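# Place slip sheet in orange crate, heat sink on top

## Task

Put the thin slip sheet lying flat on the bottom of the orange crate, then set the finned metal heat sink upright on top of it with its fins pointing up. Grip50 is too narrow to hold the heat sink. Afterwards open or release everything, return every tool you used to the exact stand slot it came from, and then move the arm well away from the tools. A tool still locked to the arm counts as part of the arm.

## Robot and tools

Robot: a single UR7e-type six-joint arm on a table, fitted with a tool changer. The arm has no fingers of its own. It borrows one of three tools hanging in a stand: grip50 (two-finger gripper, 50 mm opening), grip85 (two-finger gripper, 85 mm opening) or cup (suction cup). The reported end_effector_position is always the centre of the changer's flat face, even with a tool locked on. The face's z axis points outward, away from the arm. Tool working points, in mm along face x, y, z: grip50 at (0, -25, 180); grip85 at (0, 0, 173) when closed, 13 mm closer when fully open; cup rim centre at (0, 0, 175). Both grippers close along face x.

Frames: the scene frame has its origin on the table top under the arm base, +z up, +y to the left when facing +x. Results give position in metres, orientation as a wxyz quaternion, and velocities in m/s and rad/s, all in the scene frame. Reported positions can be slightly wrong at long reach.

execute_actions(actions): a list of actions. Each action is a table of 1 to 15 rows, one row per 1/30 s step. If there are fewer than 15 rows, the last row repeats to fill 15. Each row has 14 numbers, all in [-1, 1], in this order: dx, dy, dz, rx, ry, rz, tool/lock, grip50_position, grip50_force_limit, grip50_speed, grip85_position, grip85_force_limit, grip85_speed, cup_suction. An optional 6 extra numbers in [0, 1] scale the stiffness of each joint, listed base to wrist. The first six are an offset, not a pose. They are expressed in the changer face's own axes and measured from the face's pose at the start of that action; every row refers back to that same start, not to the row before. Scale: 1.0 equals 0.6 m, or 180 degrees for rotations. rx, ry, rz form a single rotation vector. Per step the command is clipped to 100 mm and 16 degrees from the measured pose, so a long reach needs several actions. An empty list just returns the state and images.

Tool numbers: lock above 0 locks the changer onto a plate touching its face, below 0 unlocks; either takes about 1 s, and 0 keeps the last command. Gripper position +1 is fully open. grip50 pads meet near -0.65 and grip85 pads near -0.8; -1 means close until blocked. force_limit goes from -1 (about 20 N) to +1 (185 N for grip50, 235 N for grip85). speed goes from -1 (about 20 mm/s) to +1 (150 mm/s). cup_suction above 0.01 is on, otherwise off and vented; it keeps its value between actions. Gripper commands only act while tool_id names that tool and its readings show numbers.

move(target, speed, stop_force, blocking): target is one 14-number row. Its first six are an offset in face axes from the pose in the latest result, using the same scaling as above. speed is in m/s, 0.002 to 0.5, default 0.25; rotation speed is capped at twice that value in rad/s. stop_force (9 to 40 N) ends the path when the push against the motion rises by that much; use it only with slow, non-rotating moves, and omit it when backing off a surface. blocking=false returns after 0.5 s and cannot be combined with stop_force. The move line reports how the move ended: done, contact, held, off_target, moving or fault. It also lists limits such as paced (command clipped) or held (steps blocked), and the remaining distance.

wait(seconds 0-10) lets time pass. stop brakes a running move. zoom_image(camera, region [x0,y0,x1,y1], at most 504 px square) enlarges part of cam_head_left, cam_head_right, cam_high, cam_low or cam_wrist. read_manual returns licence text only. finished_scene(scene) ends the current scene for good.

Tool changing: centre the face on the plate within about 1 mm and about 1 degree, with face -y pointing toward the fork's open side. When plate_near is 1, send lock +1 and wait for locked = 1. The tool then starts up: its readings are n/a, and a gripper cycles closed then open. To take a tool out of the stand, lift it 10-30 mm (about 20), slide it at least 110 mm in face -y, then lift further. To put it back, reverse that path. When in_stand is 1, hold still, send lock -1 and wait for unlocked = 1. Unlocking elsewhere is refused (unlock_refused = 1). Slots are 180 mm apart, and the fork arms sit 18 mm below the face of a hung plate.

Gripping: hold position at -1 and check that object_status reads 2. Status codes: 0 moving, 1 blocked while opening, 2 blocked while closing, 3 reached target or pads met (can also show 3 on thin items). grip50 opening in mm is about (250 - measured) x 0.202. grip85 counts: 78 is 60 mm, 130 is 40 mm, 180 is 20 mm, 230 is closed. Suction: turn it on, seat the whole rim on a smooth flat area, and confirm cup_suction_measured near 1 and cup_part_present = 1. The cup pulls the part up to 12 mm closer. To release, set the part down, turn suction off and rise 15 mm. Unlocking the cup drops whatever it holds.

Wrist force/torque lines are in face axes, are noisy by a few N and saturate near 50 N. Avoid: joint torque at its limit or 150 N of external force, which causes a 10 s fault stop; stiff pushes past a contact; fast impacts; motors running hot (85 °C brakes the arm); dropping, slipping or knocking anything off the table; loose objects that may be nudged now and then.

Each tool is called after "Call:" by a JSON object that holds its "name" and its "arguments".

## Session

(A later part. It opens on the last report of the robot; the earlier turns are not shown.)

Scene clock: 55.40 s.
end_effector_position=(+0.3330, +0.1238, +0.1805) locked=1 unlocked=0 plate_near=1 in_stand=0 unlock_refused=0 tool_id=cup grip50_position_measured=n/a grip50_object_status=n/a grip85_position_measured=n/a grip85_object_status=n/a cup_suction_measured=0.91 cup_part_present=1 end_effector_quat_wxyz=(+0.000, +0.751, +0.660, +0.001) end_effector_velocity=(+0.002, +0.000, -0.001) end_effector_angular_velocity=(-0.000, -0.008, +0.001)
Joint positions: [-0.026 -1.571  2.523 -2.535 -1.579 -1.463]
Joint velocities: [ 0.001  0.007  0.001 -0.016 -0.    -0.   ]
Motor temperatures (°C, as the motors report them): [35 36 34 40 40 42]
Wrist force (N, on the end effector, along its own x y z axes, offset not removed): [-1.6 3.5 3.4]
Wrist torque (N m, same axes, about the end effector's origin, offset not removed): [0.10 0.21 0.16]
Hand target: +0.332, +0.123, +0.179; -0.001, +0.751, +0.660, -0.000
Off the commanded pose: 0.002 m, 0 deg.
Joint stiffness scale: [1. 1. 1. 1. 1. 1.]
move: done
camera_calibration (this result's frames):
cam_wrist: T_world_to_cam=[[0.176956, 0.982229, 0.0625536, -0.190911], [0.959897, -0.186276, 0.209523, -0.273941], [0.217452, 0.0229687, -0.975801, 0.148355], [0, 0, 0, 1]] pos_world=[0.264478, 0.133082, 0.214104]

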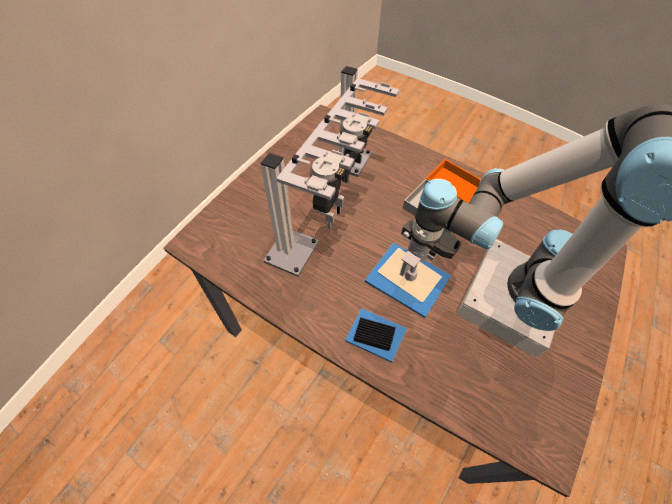

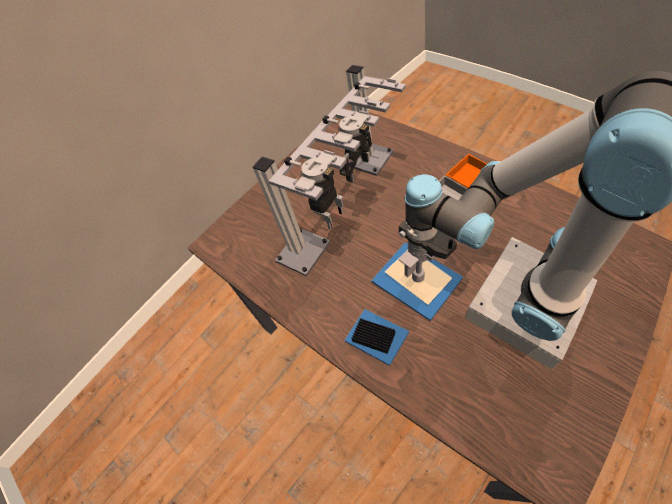

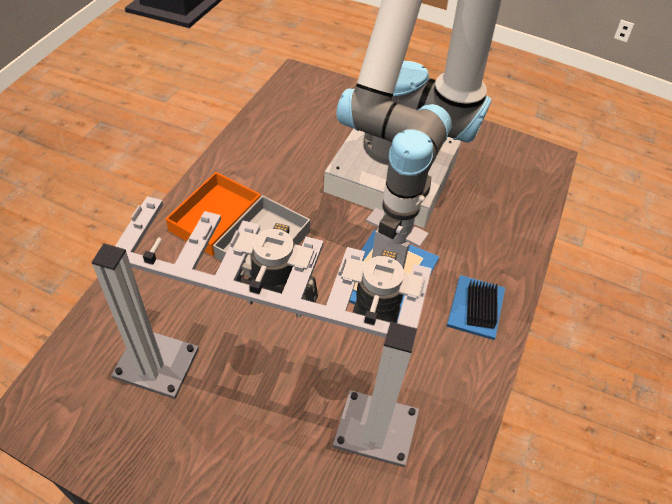

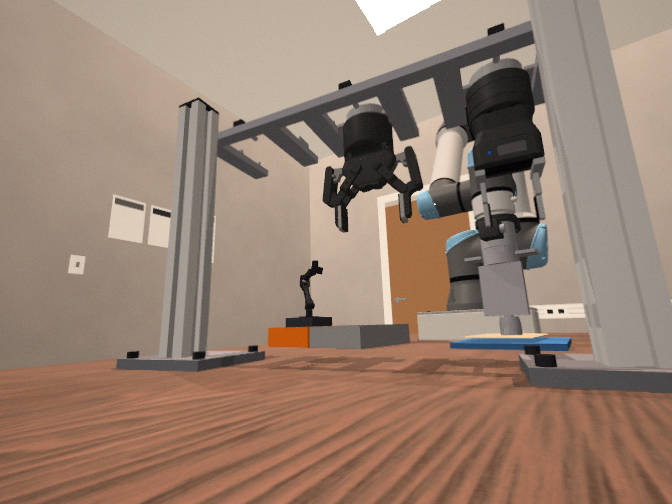

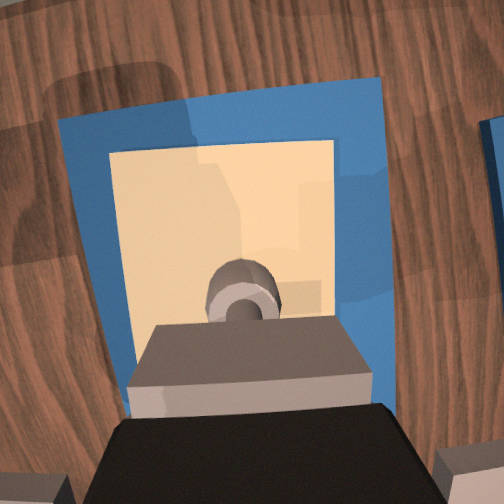

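Call:
{"name": "move", "arguments": {"target": [0,0,-0.1,0,0,0,0,1,0,0,1,0,0,1], "speed": 0.15}}

Call:
{"name": "move", "arguments": {"target": [-0.702,0.122,0,0,0,0.003,0,1,0,0,1,0,0,1]}}

Call:
{"name": "move", "arguments": {"target": [0,0,0.03,0,0,0,0,1,0,0,1,0,0,1], "speed": 0.05}}

Scene clock: 59.20 s.
end_effector_position=(+0.3316, +0.1236, +0.2381) locked=1 unlocked=0 plate_near=1 in_stand=0 unlock_refused=0 tool_id=cup grip50_position_measured=n/a grip50_object_status=n/a grip85_position_measured=n/a grip85_object_status=n/a cup_suction_measured=0.91 cup_part_present=1 end_effector_quat_wxyz=(-0.001, +0.751, +0.660, -0.000) end_effector_velocity=(-0.002, +0.000, +0.001) end_effector_angular_velocity=(+0.001, +0.014, +0.001)
Joint positions: [-0.025 -1.739  2.449 -2.288 -1.579 -1.461]
Joint velocities: [ 0.001 -0.004 -0.004  0.022  0.001 -0.   ]
Motor temperatures (°C, as the motors report them): [35 36 34 40 40 42]
Wrist force (N, on the end effector, along its own x y z axes, offset not removed): [0.5 2.9 3.2]
Wrist torque (N m, same axes, about the end effector's origin, offset not removed): [-0.02 0.07 0.24]
Hand target: +0.333, +0.124, +0.240; +0.000, +0.751, +0.660, +0.001
Off the commanded pose: 0.003 m, 0 deg.
Joint stiffness scale: [1. 1. 1. 1. 1. 1.]
move: done
camera_calibration (this result's frames):
cam_wrist: T_world_to_cam=[[0.177949, 0.982088, 0.0619448, -0.194311], [0.960576, -0.187026, 0.205708, -0.283951], [0.213609, 0.0228971, -0.976651, 0.206413], [0, 0, 0, 1]] pos_world=[0.263242, 0.132998, 0.272041]

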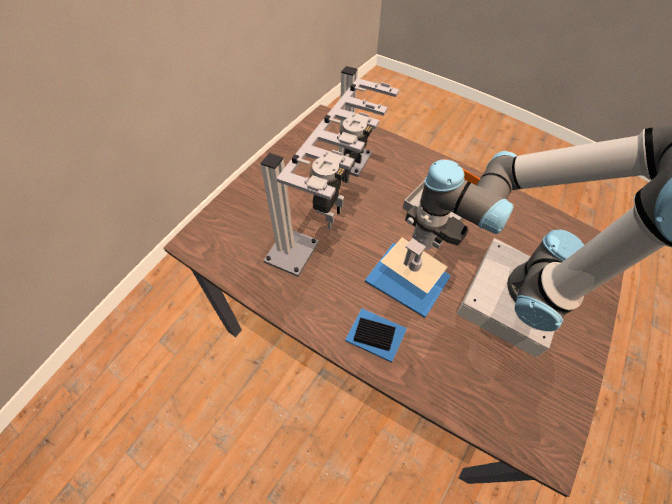

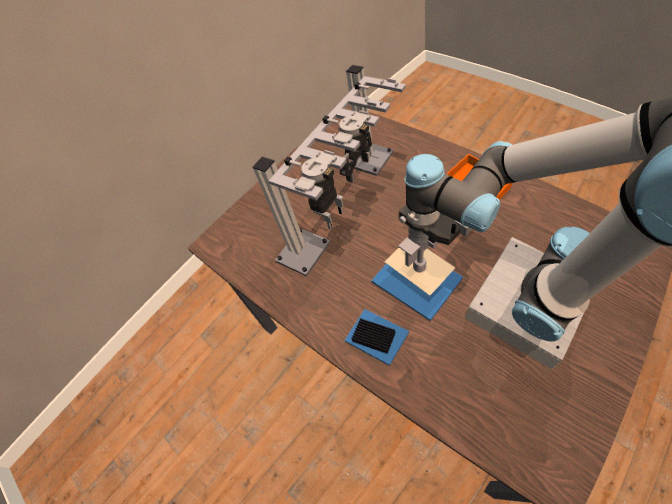

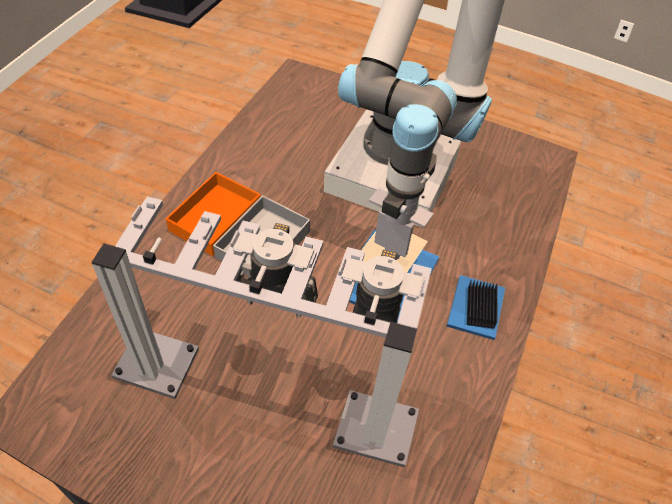

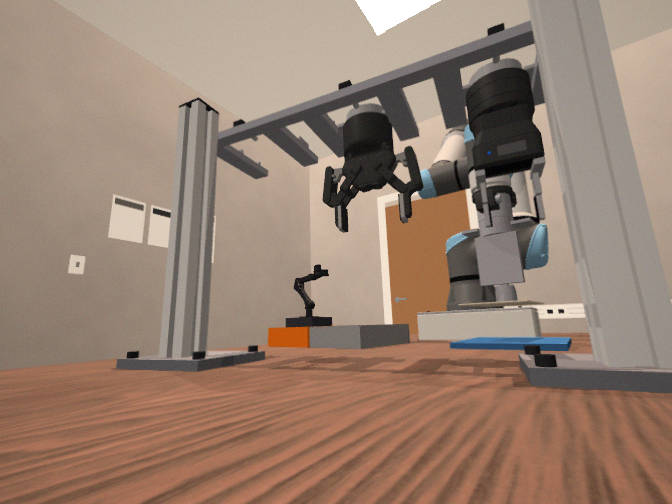

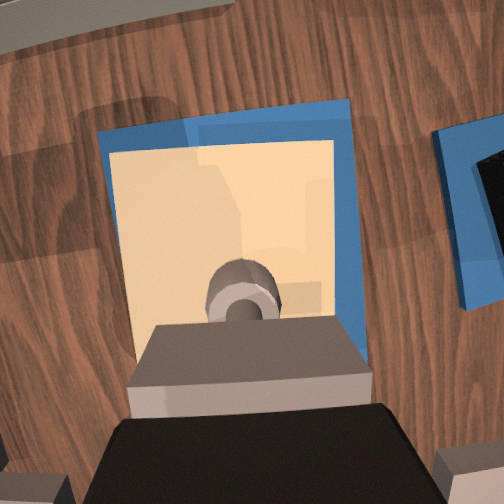

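Scene clock: 61.60 s.
end_effector_position=(+0.3490, -0.3012, +0.2372) locked=1 unlocked=0 plate_near=1 in_stand=0 unlock_refused=0 tool_id=cup grip50_position_measured=n/a grip50_object_status=n/a grip85_position_measured=n/a grip85_object_status=n/a cup_suction_measured=0.91 cup_part_present=1 end_effector_quat_wxyz=(-0.002, +0.754, +0.656, +0.001) end_effector_velocity=(+0.001, -0.002, +0.000) end_effector_angular_velocity=(-0.001, -0.000, +0.003)
Joint positions: [-1.013 -1.475  2.187 -2.292 -1.567 -2.44 ]
Joint velocities: [-0.001  0.004 -0.006  0.001  0.    -0.003]
Motor temperatures (°C, as the motors report them): [35 36 34 40 40 42]
Wrist force (N, on the end effector, along its own x y z axes, offset not removed): [0.4 3.7 3.4]
Wrist torque (N m, same axes, about the end effector's origin, offset not removed): [0.02 0.09 0.20]
Hand target: +0.350, -0.303, +0.238; -0.002, +0.755, +0.656, +0.001
Off the commanded pose: 0.002 m, 0 deg.
Joint stiffness scale: [1. 1. 1. 1. 1. 1.]
move: done
camera_calibration (this result's frames):
cam_wrist: T_world_to_cam=[[0.186774, 0.98026, 0.0648501, 0.215587], [0.958746, -0.196278, 0.205625, -0.382067], [0.214294, 0.0237694, -0.97648, 0.211487], [0, 0, 0, 1]] pos_world=[0.280718, -0.29135, 0.271095]

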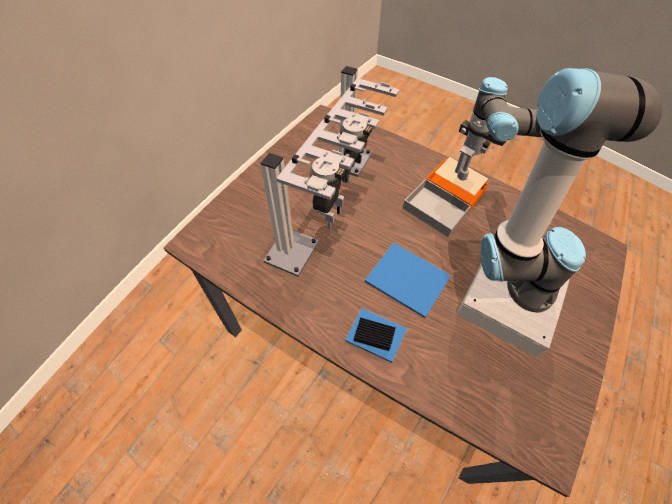

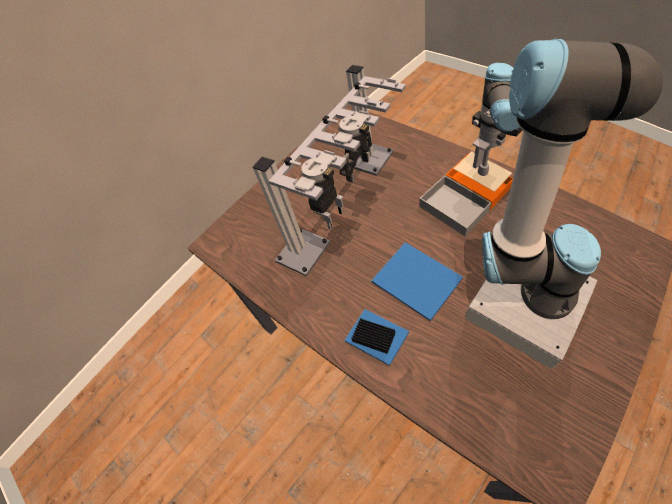

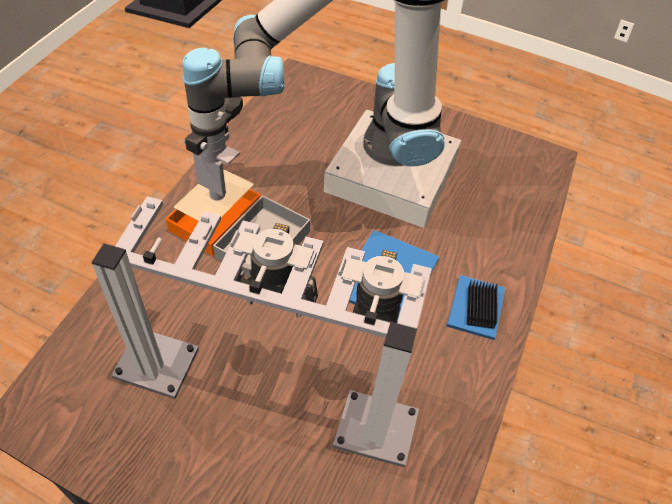

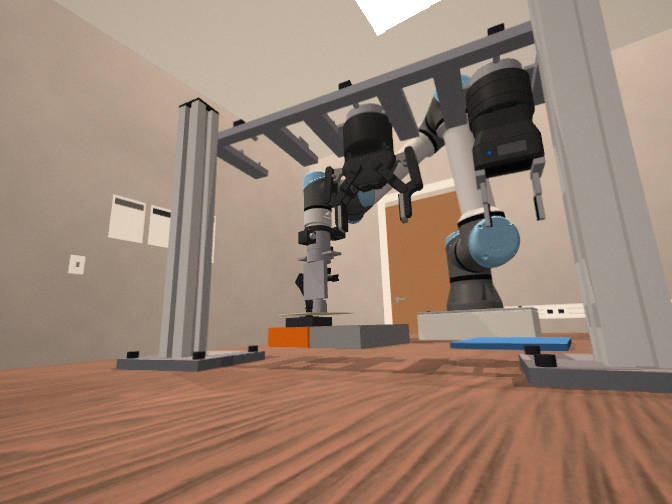

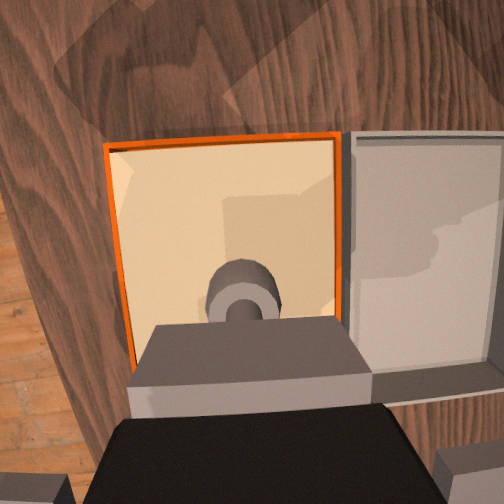

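Scene clock: 62.47 s.
end_effector_position=(+0.3496, -0.3022, +0.2214) locked=1 unlocked=0 plate_near=1 in_stand=0 unlock_refused=0 tool_id=cup grip50_position_measured=n/a grip50_object_status=n/a grip85_position_measured=n/a grip85_object_status=n/a cup_suction_measured=0.91 cup_part_present=1 end_effector_quat_wxyz=(-0.000, +0.754, +0.656, +0.000) end_effector_velocity=(+0.001, -0.002, +0.001) end_effector_angular_velocity=(-0.011, -0.006, -0.000)
Joint positions: [-1.013 -1.442  2.204 -2.346 -1.567 -2.44 ]
Joint velocities: [-0.     0.002  0.    -0.015 -0.001  0.   ]
Motor temperatures (°C, as the motors report them): [35 36 34 40 40 42]
Wrist force (N, on the end effector, along its own x y z axes, offset not removed): [0.6 5.5 2.9]
Wrist torque (N m, same axes, about the end effector's origin, offset not removed): [0.15 0.02 0.17]
Hand target: +0.349, -0.301, +0.219; -0.002, +0.754, +0.656, +0.001
Off the commanded pose: 0.002 m, 0 deg.
Joint stiffness scale: [1. 1. 1. 1. 1. 1.]
move: done
camera_calibration (this result's frames):
cam_wrist: T_world_to_cam=[[0.186528, 0.980471, 0.0623163, 0.218166], [0.958384, -0.195545, 0.207998, -0.379704], [0.216121, 0.0209256, -0.976142, 0.194362], [0, 0, 0, 1]] pos_world=[0.281202, -0.292222, 0.255107]

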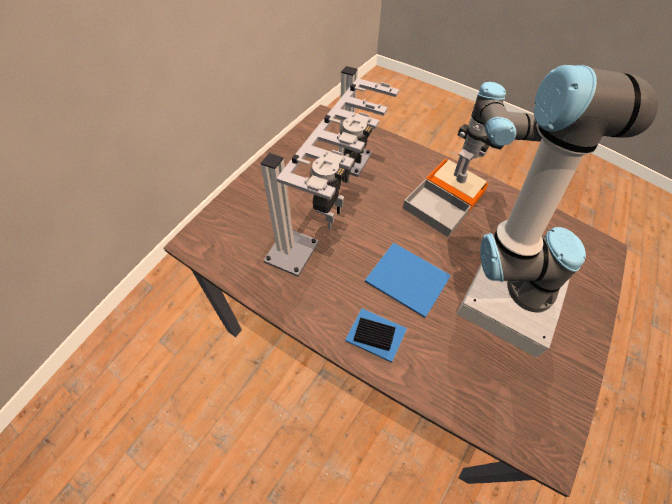

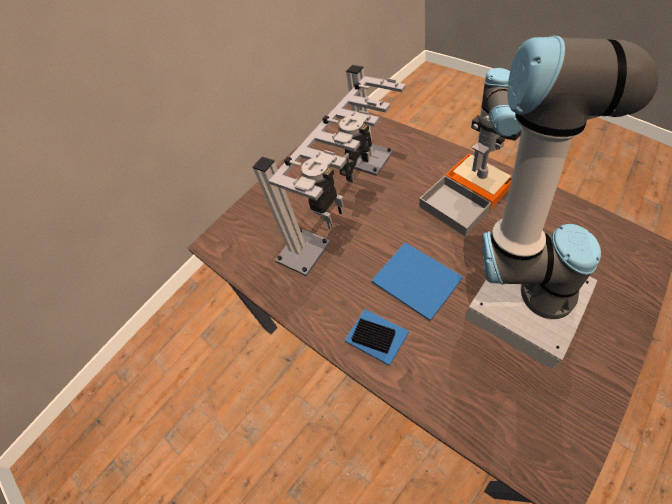

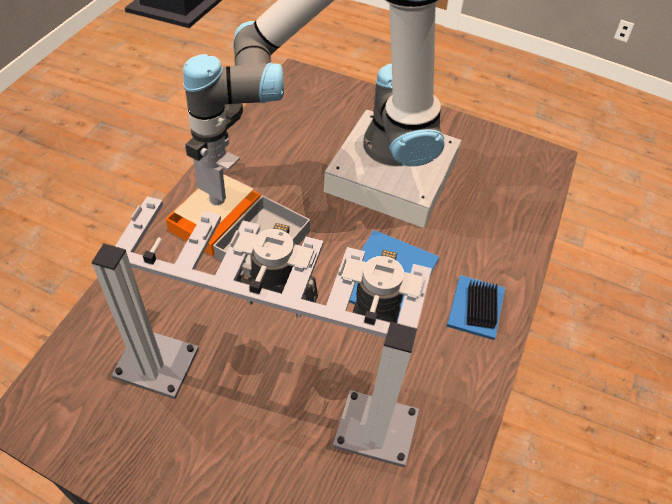

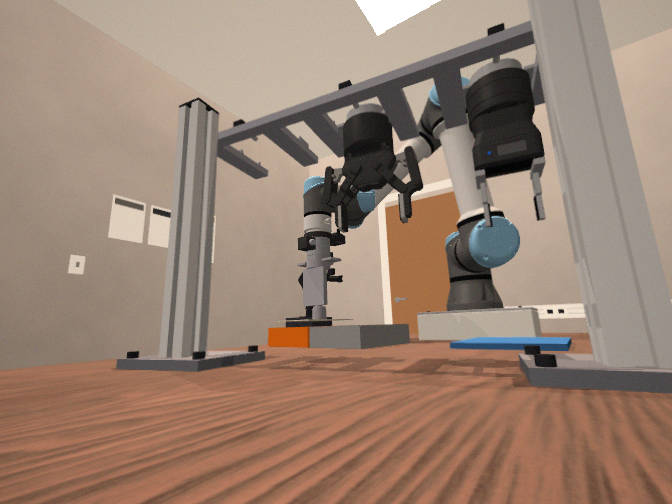

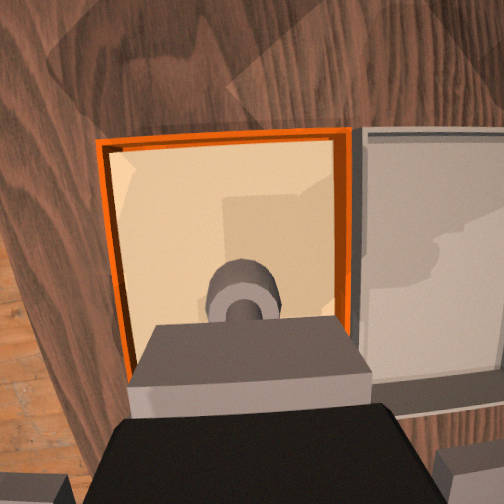

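Top gap is a little small; shift +y 4 mm and lower.

Call:
{"name": "move", "arguments": {"target": [0.002,0.007,0.01,0,0,0,0,1,0,0,1,0,0,1], "speed": 0.05}}

Call:
{"name": "move", "arguments": {"target": [0.002,0,0.078,0,0,0,0,1,0,0,1,0,0,1], "speed": 0.025, "stop_force": 10}}

Scene clock: 65.60 s.
end_effector_position=(+0.3528, -0.3017, +0.2158) locked=1 unlocked=0 plate_near=1 in_stand=0 unlock_refused=0 tool_id=cup grip50_position_measured=n/a grip50_object_status=n/a grip85_position_measured=n/a grip85_object_status=n/a cup_suction_measured=0.91 cup_part_present=1 end_effector_quat_wxyz=(-0.001, +0.755, +0.656, +0.000) end_effector_velocity=(+0.001, -0.000, -0.001) end_effector_angular_velocity=(-0.003, -0.001, -0.002)
Joint positions: [-1.006 -1.426  2.204 -2.362 -1.567 -2.432]
Joint velocities: [ 0.002  0.004 -0.    -0.006 -0.001  0.004]
Motor temperatures (°C, as the motors report them): [35 36 34 40 40 42]
Wrist force (N, on the end effector, along its own x y z axes, offset not removed): [0.5 4.8 2.8]
Wrist torque (N m, same axes, about the end effector's origin, offset not removed): [0.13 0.12 0.17]
Hand target: +0.354, -0.302, +0.215; -0.000, +0.754, +0.656, +0.000
Off the commanded pose: 0.001 m, 0 deg.
Joint stiffness scale: [1. 1. 1. 1. 1. 1.]
move: done
camera_calibration (this result's frames):
cam_wrist: T_world_to_cam=[[0.187528, 0.98026, 0.0626327, 0.21691], [0.958209, -0.196588, 0.207817, -0.381805], [0.216028, 0.0210437, -0.97616, 0.188316], [0, 0, 0, 1]] pos_world=[0.284491, -0.291649, 0.249587]

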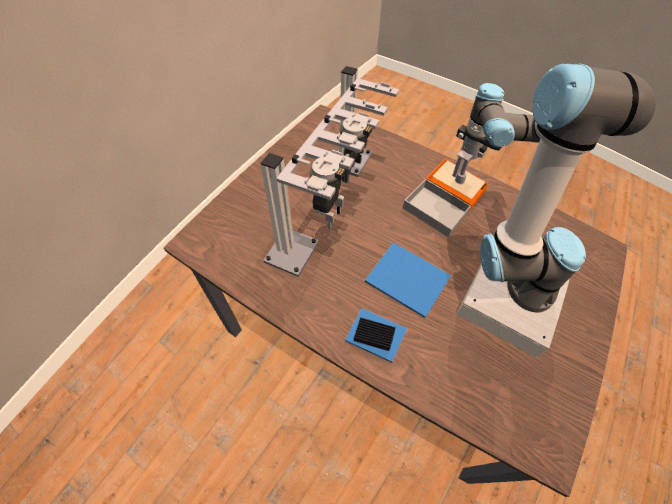

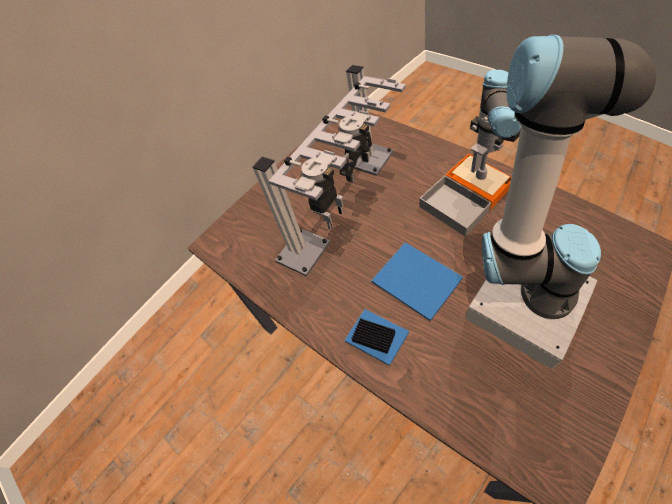

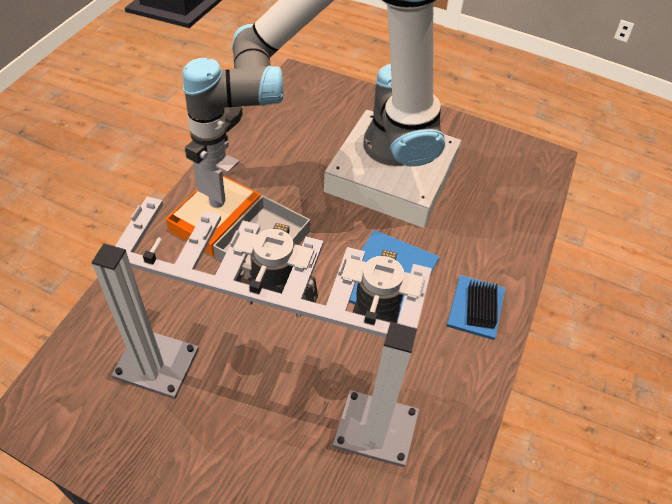

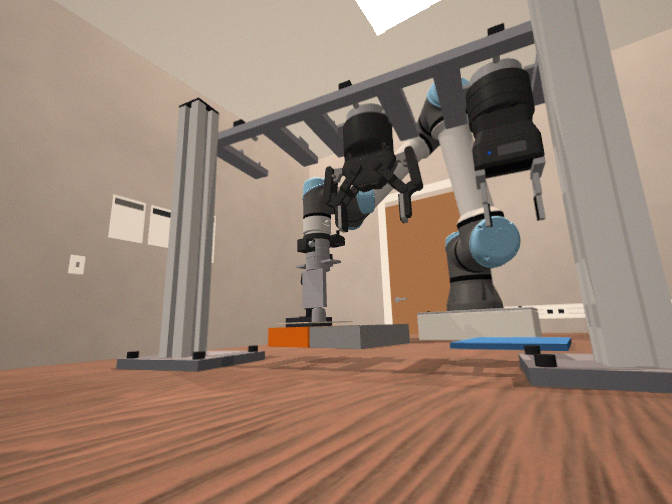

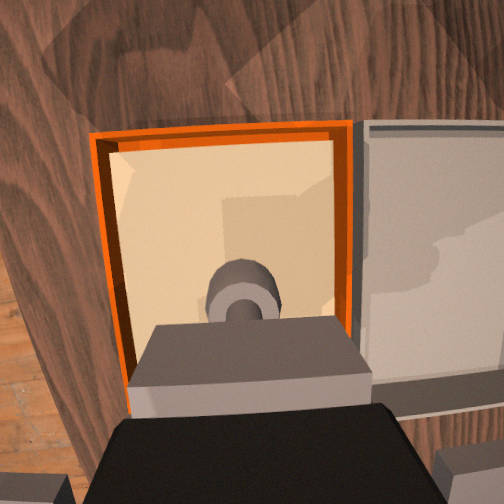

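Scene clock: 67.83 s.
end_effector_position=(+0.3532, -0.3024, +0.1710) locked=1 unlocked=0 plate_near=1 in_stand=0 unlock_refused=0 tool_id=cup grip50_position_measured=n/a grip50_object_status=n/a grip85_position_measured=n/a grip85_object_status=n/a cup_suction_measured=0.91 cup_part_present=1 end_effector_quat_wxyz=(+0.001, +0.755, +0.656, +0.000) end_effector_velocity=(+0.002, -0.001, +0.001) end_effector_angular_velocity=(-0.009, -0.007, +0.001)
Joint positions: [-1.006 -1.324  2.244 -2.507 -1.567 -2.431]
Joint velocities: [ 0.001  0.002 -0.    -0.013  0.001  0.   ]
Motor temperatures (°C, as the motors report them): [35 36 34 40 40 42]
Wrist force (N, on the end effector, along its own x y z axes, offset not removed): [-0.4 3.4 2.7]
Wrist torque (N m, same axes, about the end effector's origin, offset not removed): [0.03 0.12 0.23]
Hand target: +0.353, -0.300, +0.169; -0.001, +0.755, +0.656, +0.000
Off the commanded pose: 0.003 m, 0 deg.
Joint stiffness scale: [1. 1. 1. 1. 1. 1.]
move: done
camera_calibration (this result's frames):
cam_wrist: T_world_to_cam=[[0.188712, 0.980195, 0.060051, 0.220307], [0.957545, -0.197233, 0.210257, -0.373364], [0.217936, 0.0178235, -0.9758, 0.142836], [0, 0, 0, 1]] pos_world=[0.284809, -0.292129, 0.204652]

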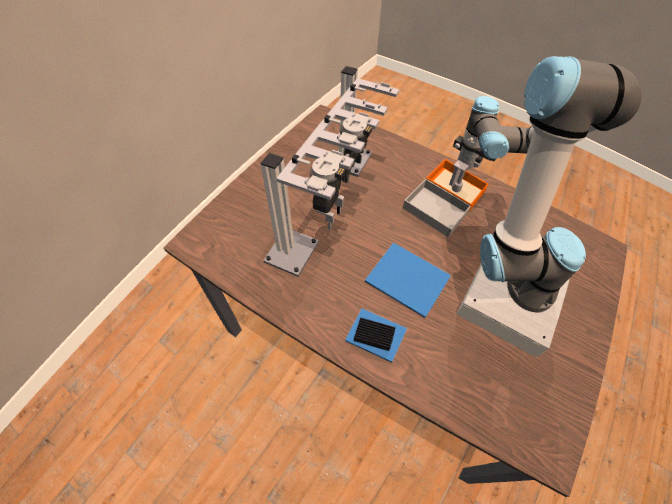

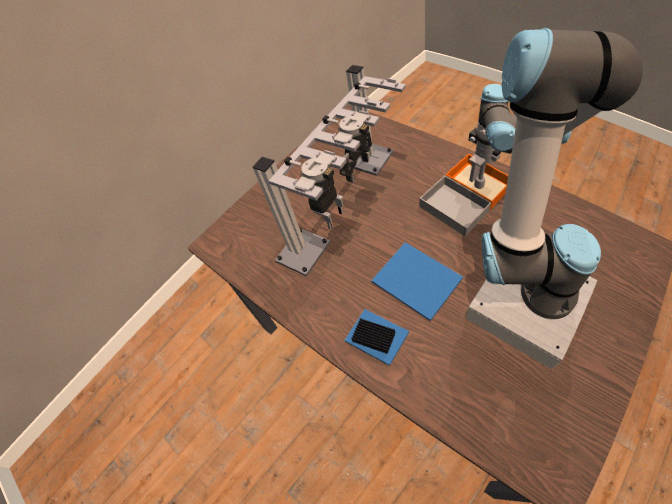

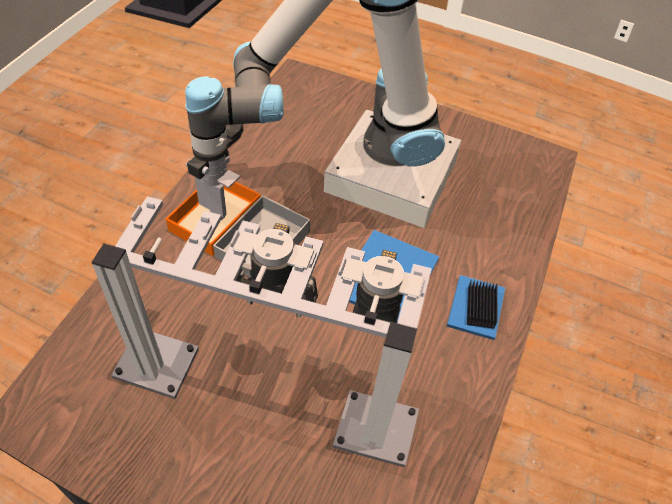

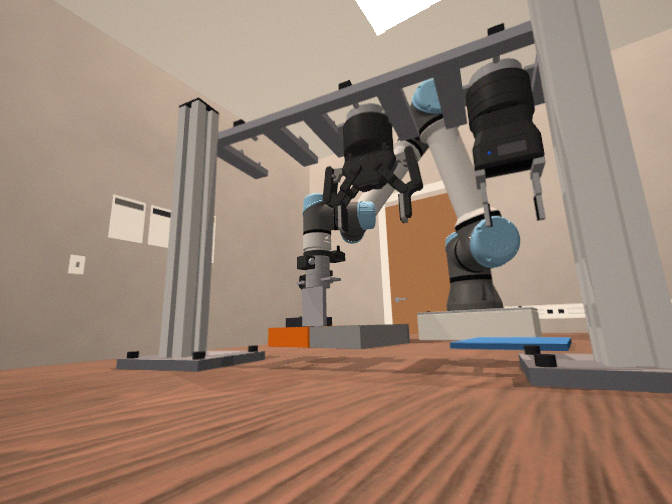

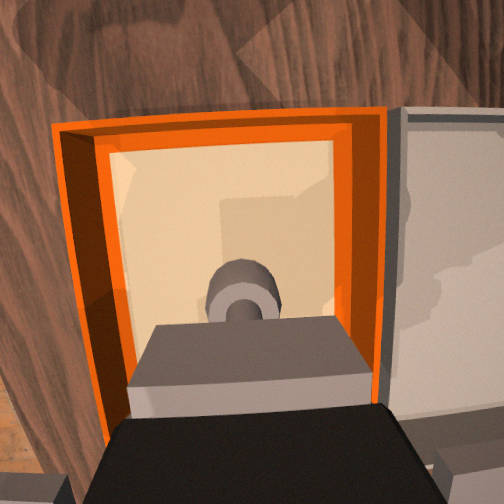

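Call:
{"name": "execute_actions", "arguments": {"actions": [[[0,0,0,0,0,0,0,1,0,0,1,0,0,0]],[[0,0,0,0,0,0,0,1,0,0,1,0,0,0]]]}}

Call:
{"name": "move", "arguments": {"target": [0,0,-0.08,0,0,0,0,1,0,0,1,0,0,0], "speed": 0.1}}

Call:
{"name": "move", "arguments": {"target": [0.205,0.235,-0.277,0,0,-0.0872,0,1,0,0,1,0,0,0]}}

Scene clock: 72.40 s.
end_effector_position=(+0.3535, -0.3028, +0.1731) locked=1 unlocked=0 plate_near=1 in_stand=0 unlock_refused=0 tool_id=cup grip50_position_measured=n/a grip50_object_status=n/a grip85_position_measured=n/a grip85_object_status=n/a cup_suction_measured=0.00 cup_part_present=0 end_effector_quat_wxyz=(+0.004, +0.755, +0.656, -0.000) end_effector_velocity=(-0.000, -0.000, -0.000) end_effector_angular_velocity=(+0.000, +0.001, -0.000)
Joint positions: [-1.006 -1.328  2.244 -2.509 -1.567 -2.431]
Joint velocities: [-0.     0.001 -0.    -0.    -0.001 -0.   ]
Motor temperatures (°C, as the motors report them): [35 36 34 40 40 42]
Wrist force (N, on the end effector, along its own x y z axes, offset not removed): [3.0 3.1 -7.8]
Wrist torque (N m, same axes, about the end effector's origin, offset not removed): [0.37 0.26 0.22]
Hand target: +0.353, -0.303, +0.172; +0.003, +0.755, +0.656, -0.000
Off the commanded pose: 0.001 m, 0 deg.
Joint stiffness scale: [1. 1. 1. 1. 1. 1.]
camera_calibration (this result's frames):
cam_wrist: T_world_to_cam=[[0.188484, 0.9805, 0.0556256, 0.221496], [0.956851, -0.196103, 0.214429, -0.374341], [0.221156, 0.0128089, -0.975154, 0.142056], [0, 0, 0, 1]] pos_world=[0.285023, -0.292406, 0.206475]

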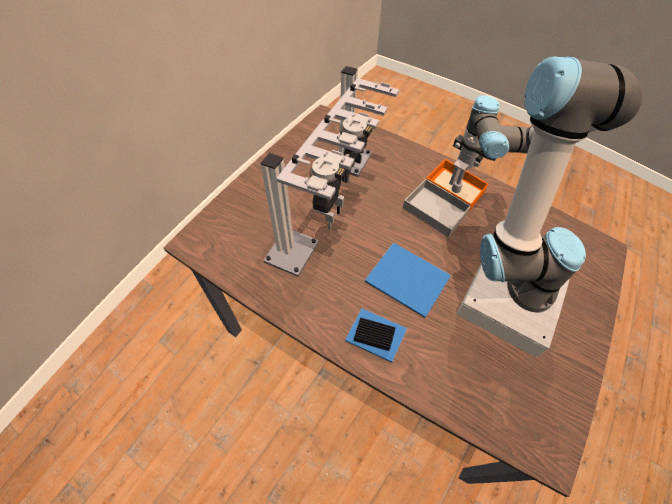

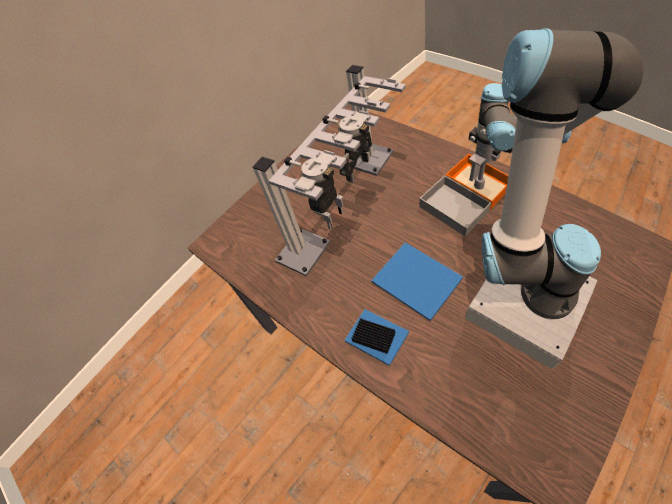

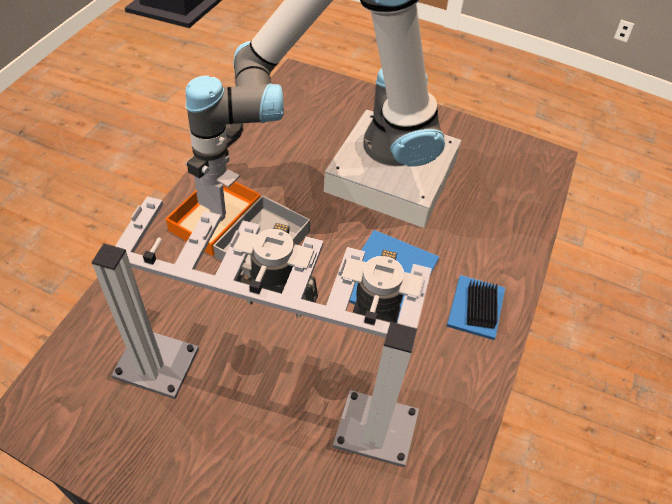

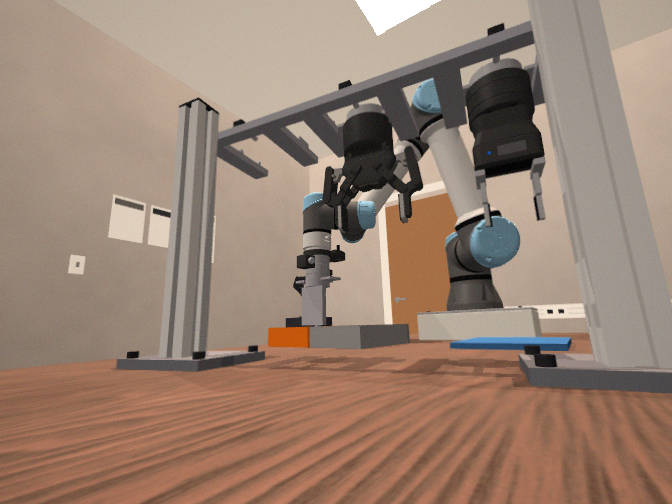

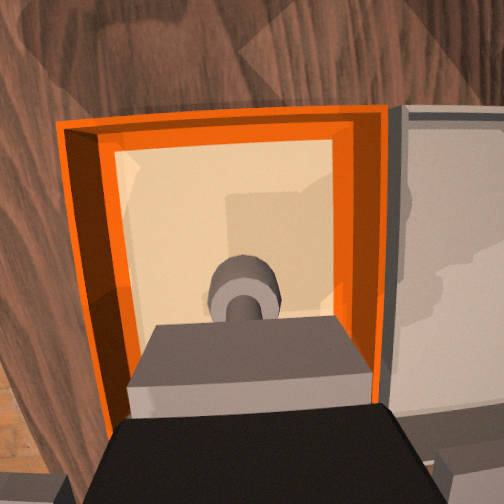

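Scene clock: 73.37 s.
end_effector_position=(+0.3527, -0.3013, +0.2188) locked=1 unlocked=0 plate_near=1 in_stand=0 unlock_refused=0 tool_id=cup grip50_position_measured=n/a grip50_object_status=n/a grip85_position_measured=n/a grip85_object_status=n/a cup_suction_measured=0.00 cup_part_present=0 end_effector_quat_wxyz=(+0.003, +0.755, +0.656, +0.000) end_effector_velocity=(-0.002, +0.003, -0.002) end_effector_angular_velocity=(+0.019, +0.012, +0.000)
Joint positions: [-1.006 -1.434  2.205 -2.362 -1.567 -2.431]
Joint velocities: [ 0.    -0.001 -0.001  0.024  0.     0.   ]
Motor temperatures (°C, as the motors report them): [35 36 34 40 40 42]
Wrist force (N, on the end effector, along its own x y z axes, offset not removed): [0.0 3.1 3.0]
Wrist torque (N m, same axes, about the end effector's origin, offset not removed): [0.01 0.08 0.16]
Hand target: +0.353, -0.302, +0.221; +0.004, +0.755, +0.656, -0.000
Off the commanded pose: 0.003 m, 0 deg.
Joint stiffness scale: [1. 1. 1. 1. 1. 1.]
move: done
camera_calibration (this result's frames):
cam_wrist: T_world_to_cam=[[0.188593, 0.980344, 0.057953, 0.217005], [0.957219, -0.19669, 0.212236, -0.382868], [0.219464, 0.0154475, -0.975498, 0.188171], [0, 0, 0, 1]] pos_world=[0.284266, -0.290953, 0.252242]

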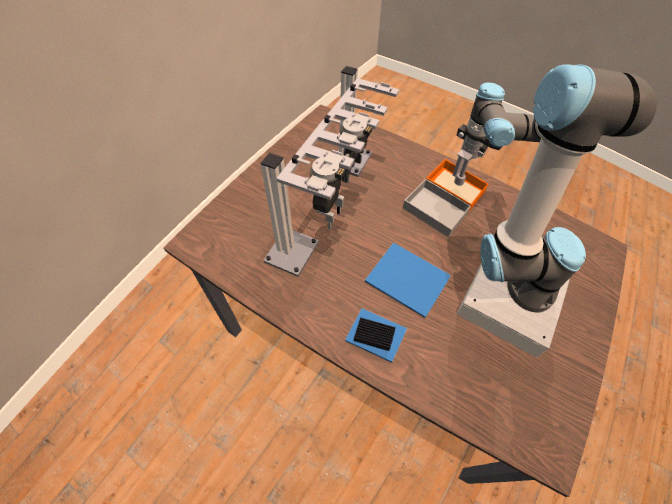

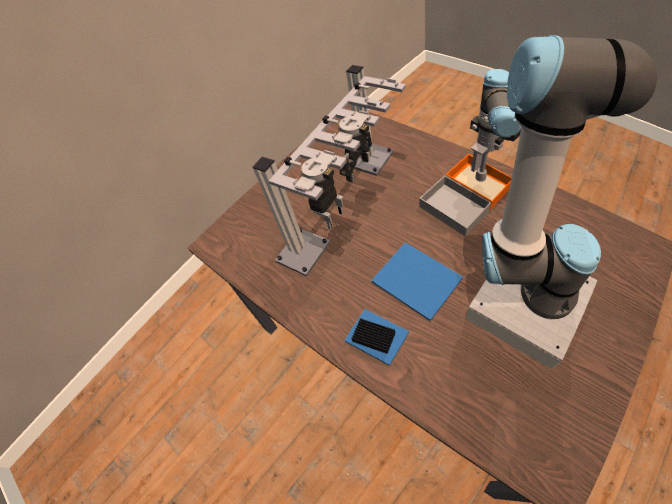

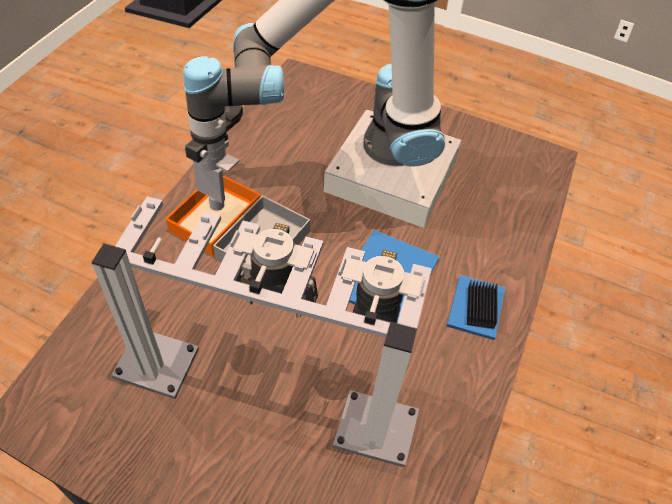

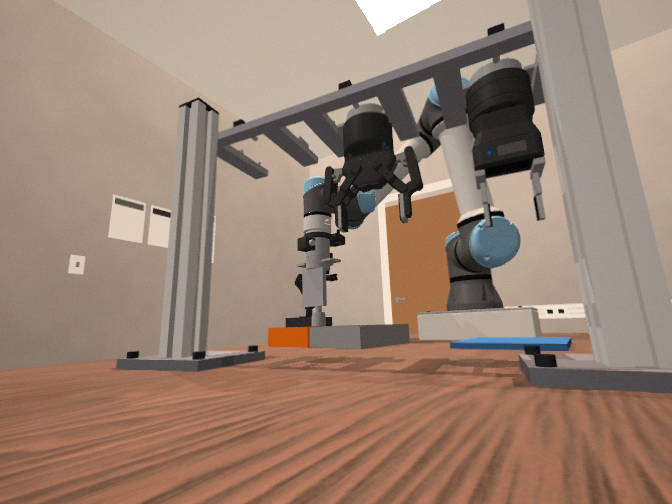

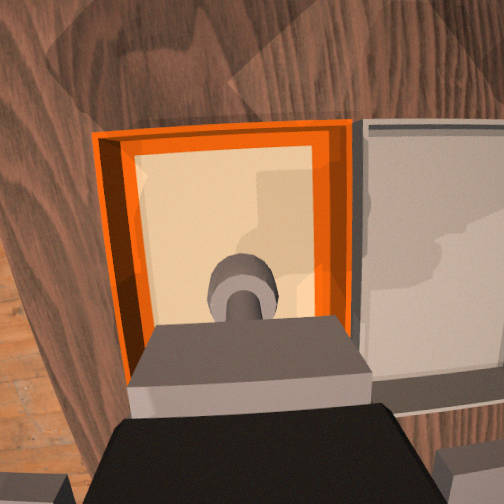

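Scene clock: 75.03 s.
end_effector_position=(+0.5075, -0.1990, +0.3841) locked=1 unlocked=0 plate_near=1 in_stand=0 unlock_refused=0 tool_id=cup grip50_position_measured=n/a grip50_object_status=n/a grip85_position_measured=n/a grip85_object_status=n/a cup_suction_measured=0.00 cup_part_present=0 end_effector_quat_wxyz=(+0.003, +0.659, +0.752, -0.001) end_effector_velocity=(+0.002, +0.002, +0.002) end_effector_angular_velocity=(+0.005, +0.008, +0.002)
Joint positions: [-0.623 -1.465  1.747 -1.872 -1.575 -2.321]
Joint velocities: [ 0.004  0.003 -0.012  0.017 -0.001  0.003]
Motor temperatures (°C, as the motors report them): [35 36 34 40 40 42]
Wrist force (N, on the end effector, along its own x y z axes, offset not removed): [1.2 4.0 2.6]
Wrist torque (N m, same axes, about the end effector's origin, offset not removed): [0.01 0.05 0.24]
Hand target: +0.509, -0.199, +0.385; +0.003, +0.659, +0.753, -0.001
Off the commanded pose: 0.002 m, 0 deg.
Joint stiffness scale: [1. 1. 1. 1. 1. 1.]
move: done
camera_calibration (this result's frames):
cam_wrist: T_world_to_cam=[[-0.0821355, 0.99501, 0.0566528, 0.218775], [0.975092, 0.0684798, 0.210963, -0.501803], [0.206031, 0.0725693, -0.975851, 0.332263], [0, 0, 0, 1]] pos_world=[0.438817, -0.207432, 0.417707]

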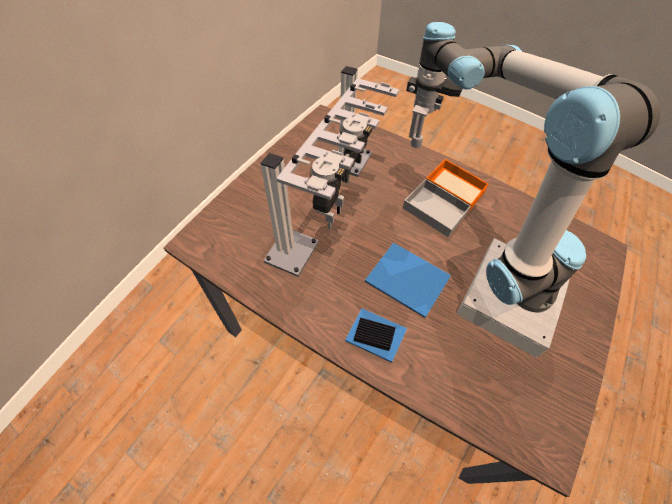

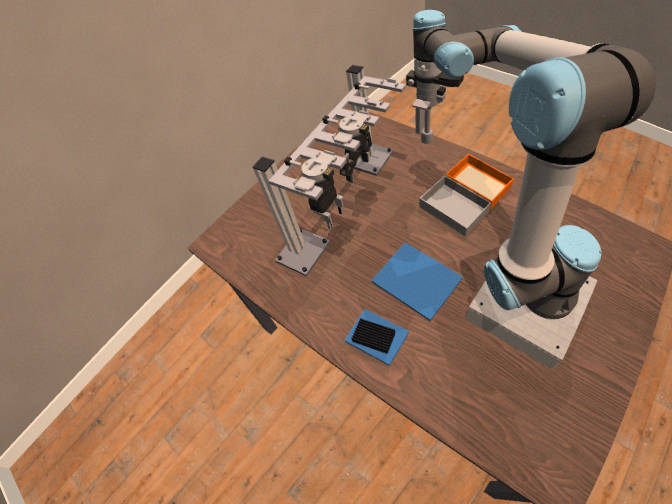

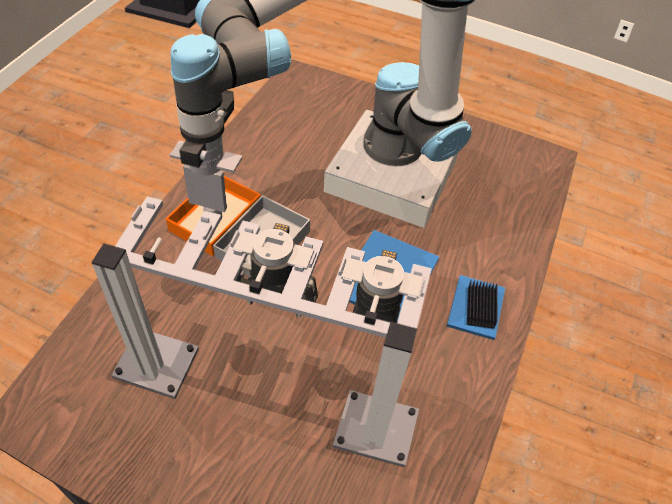

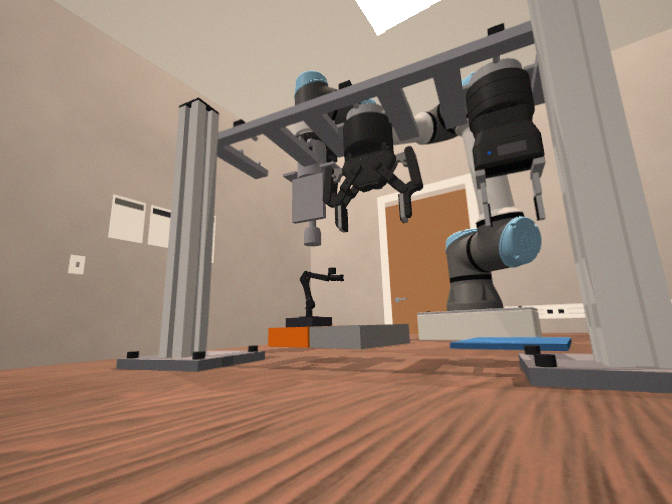

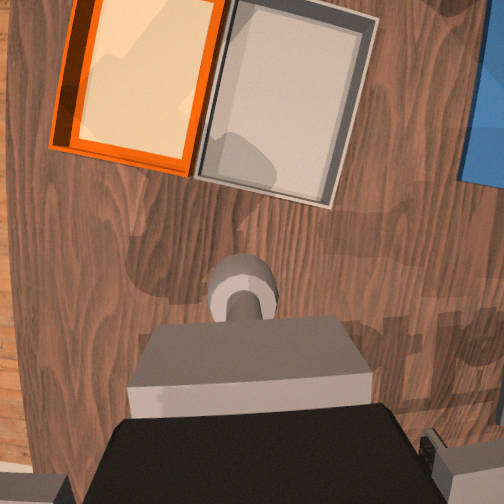

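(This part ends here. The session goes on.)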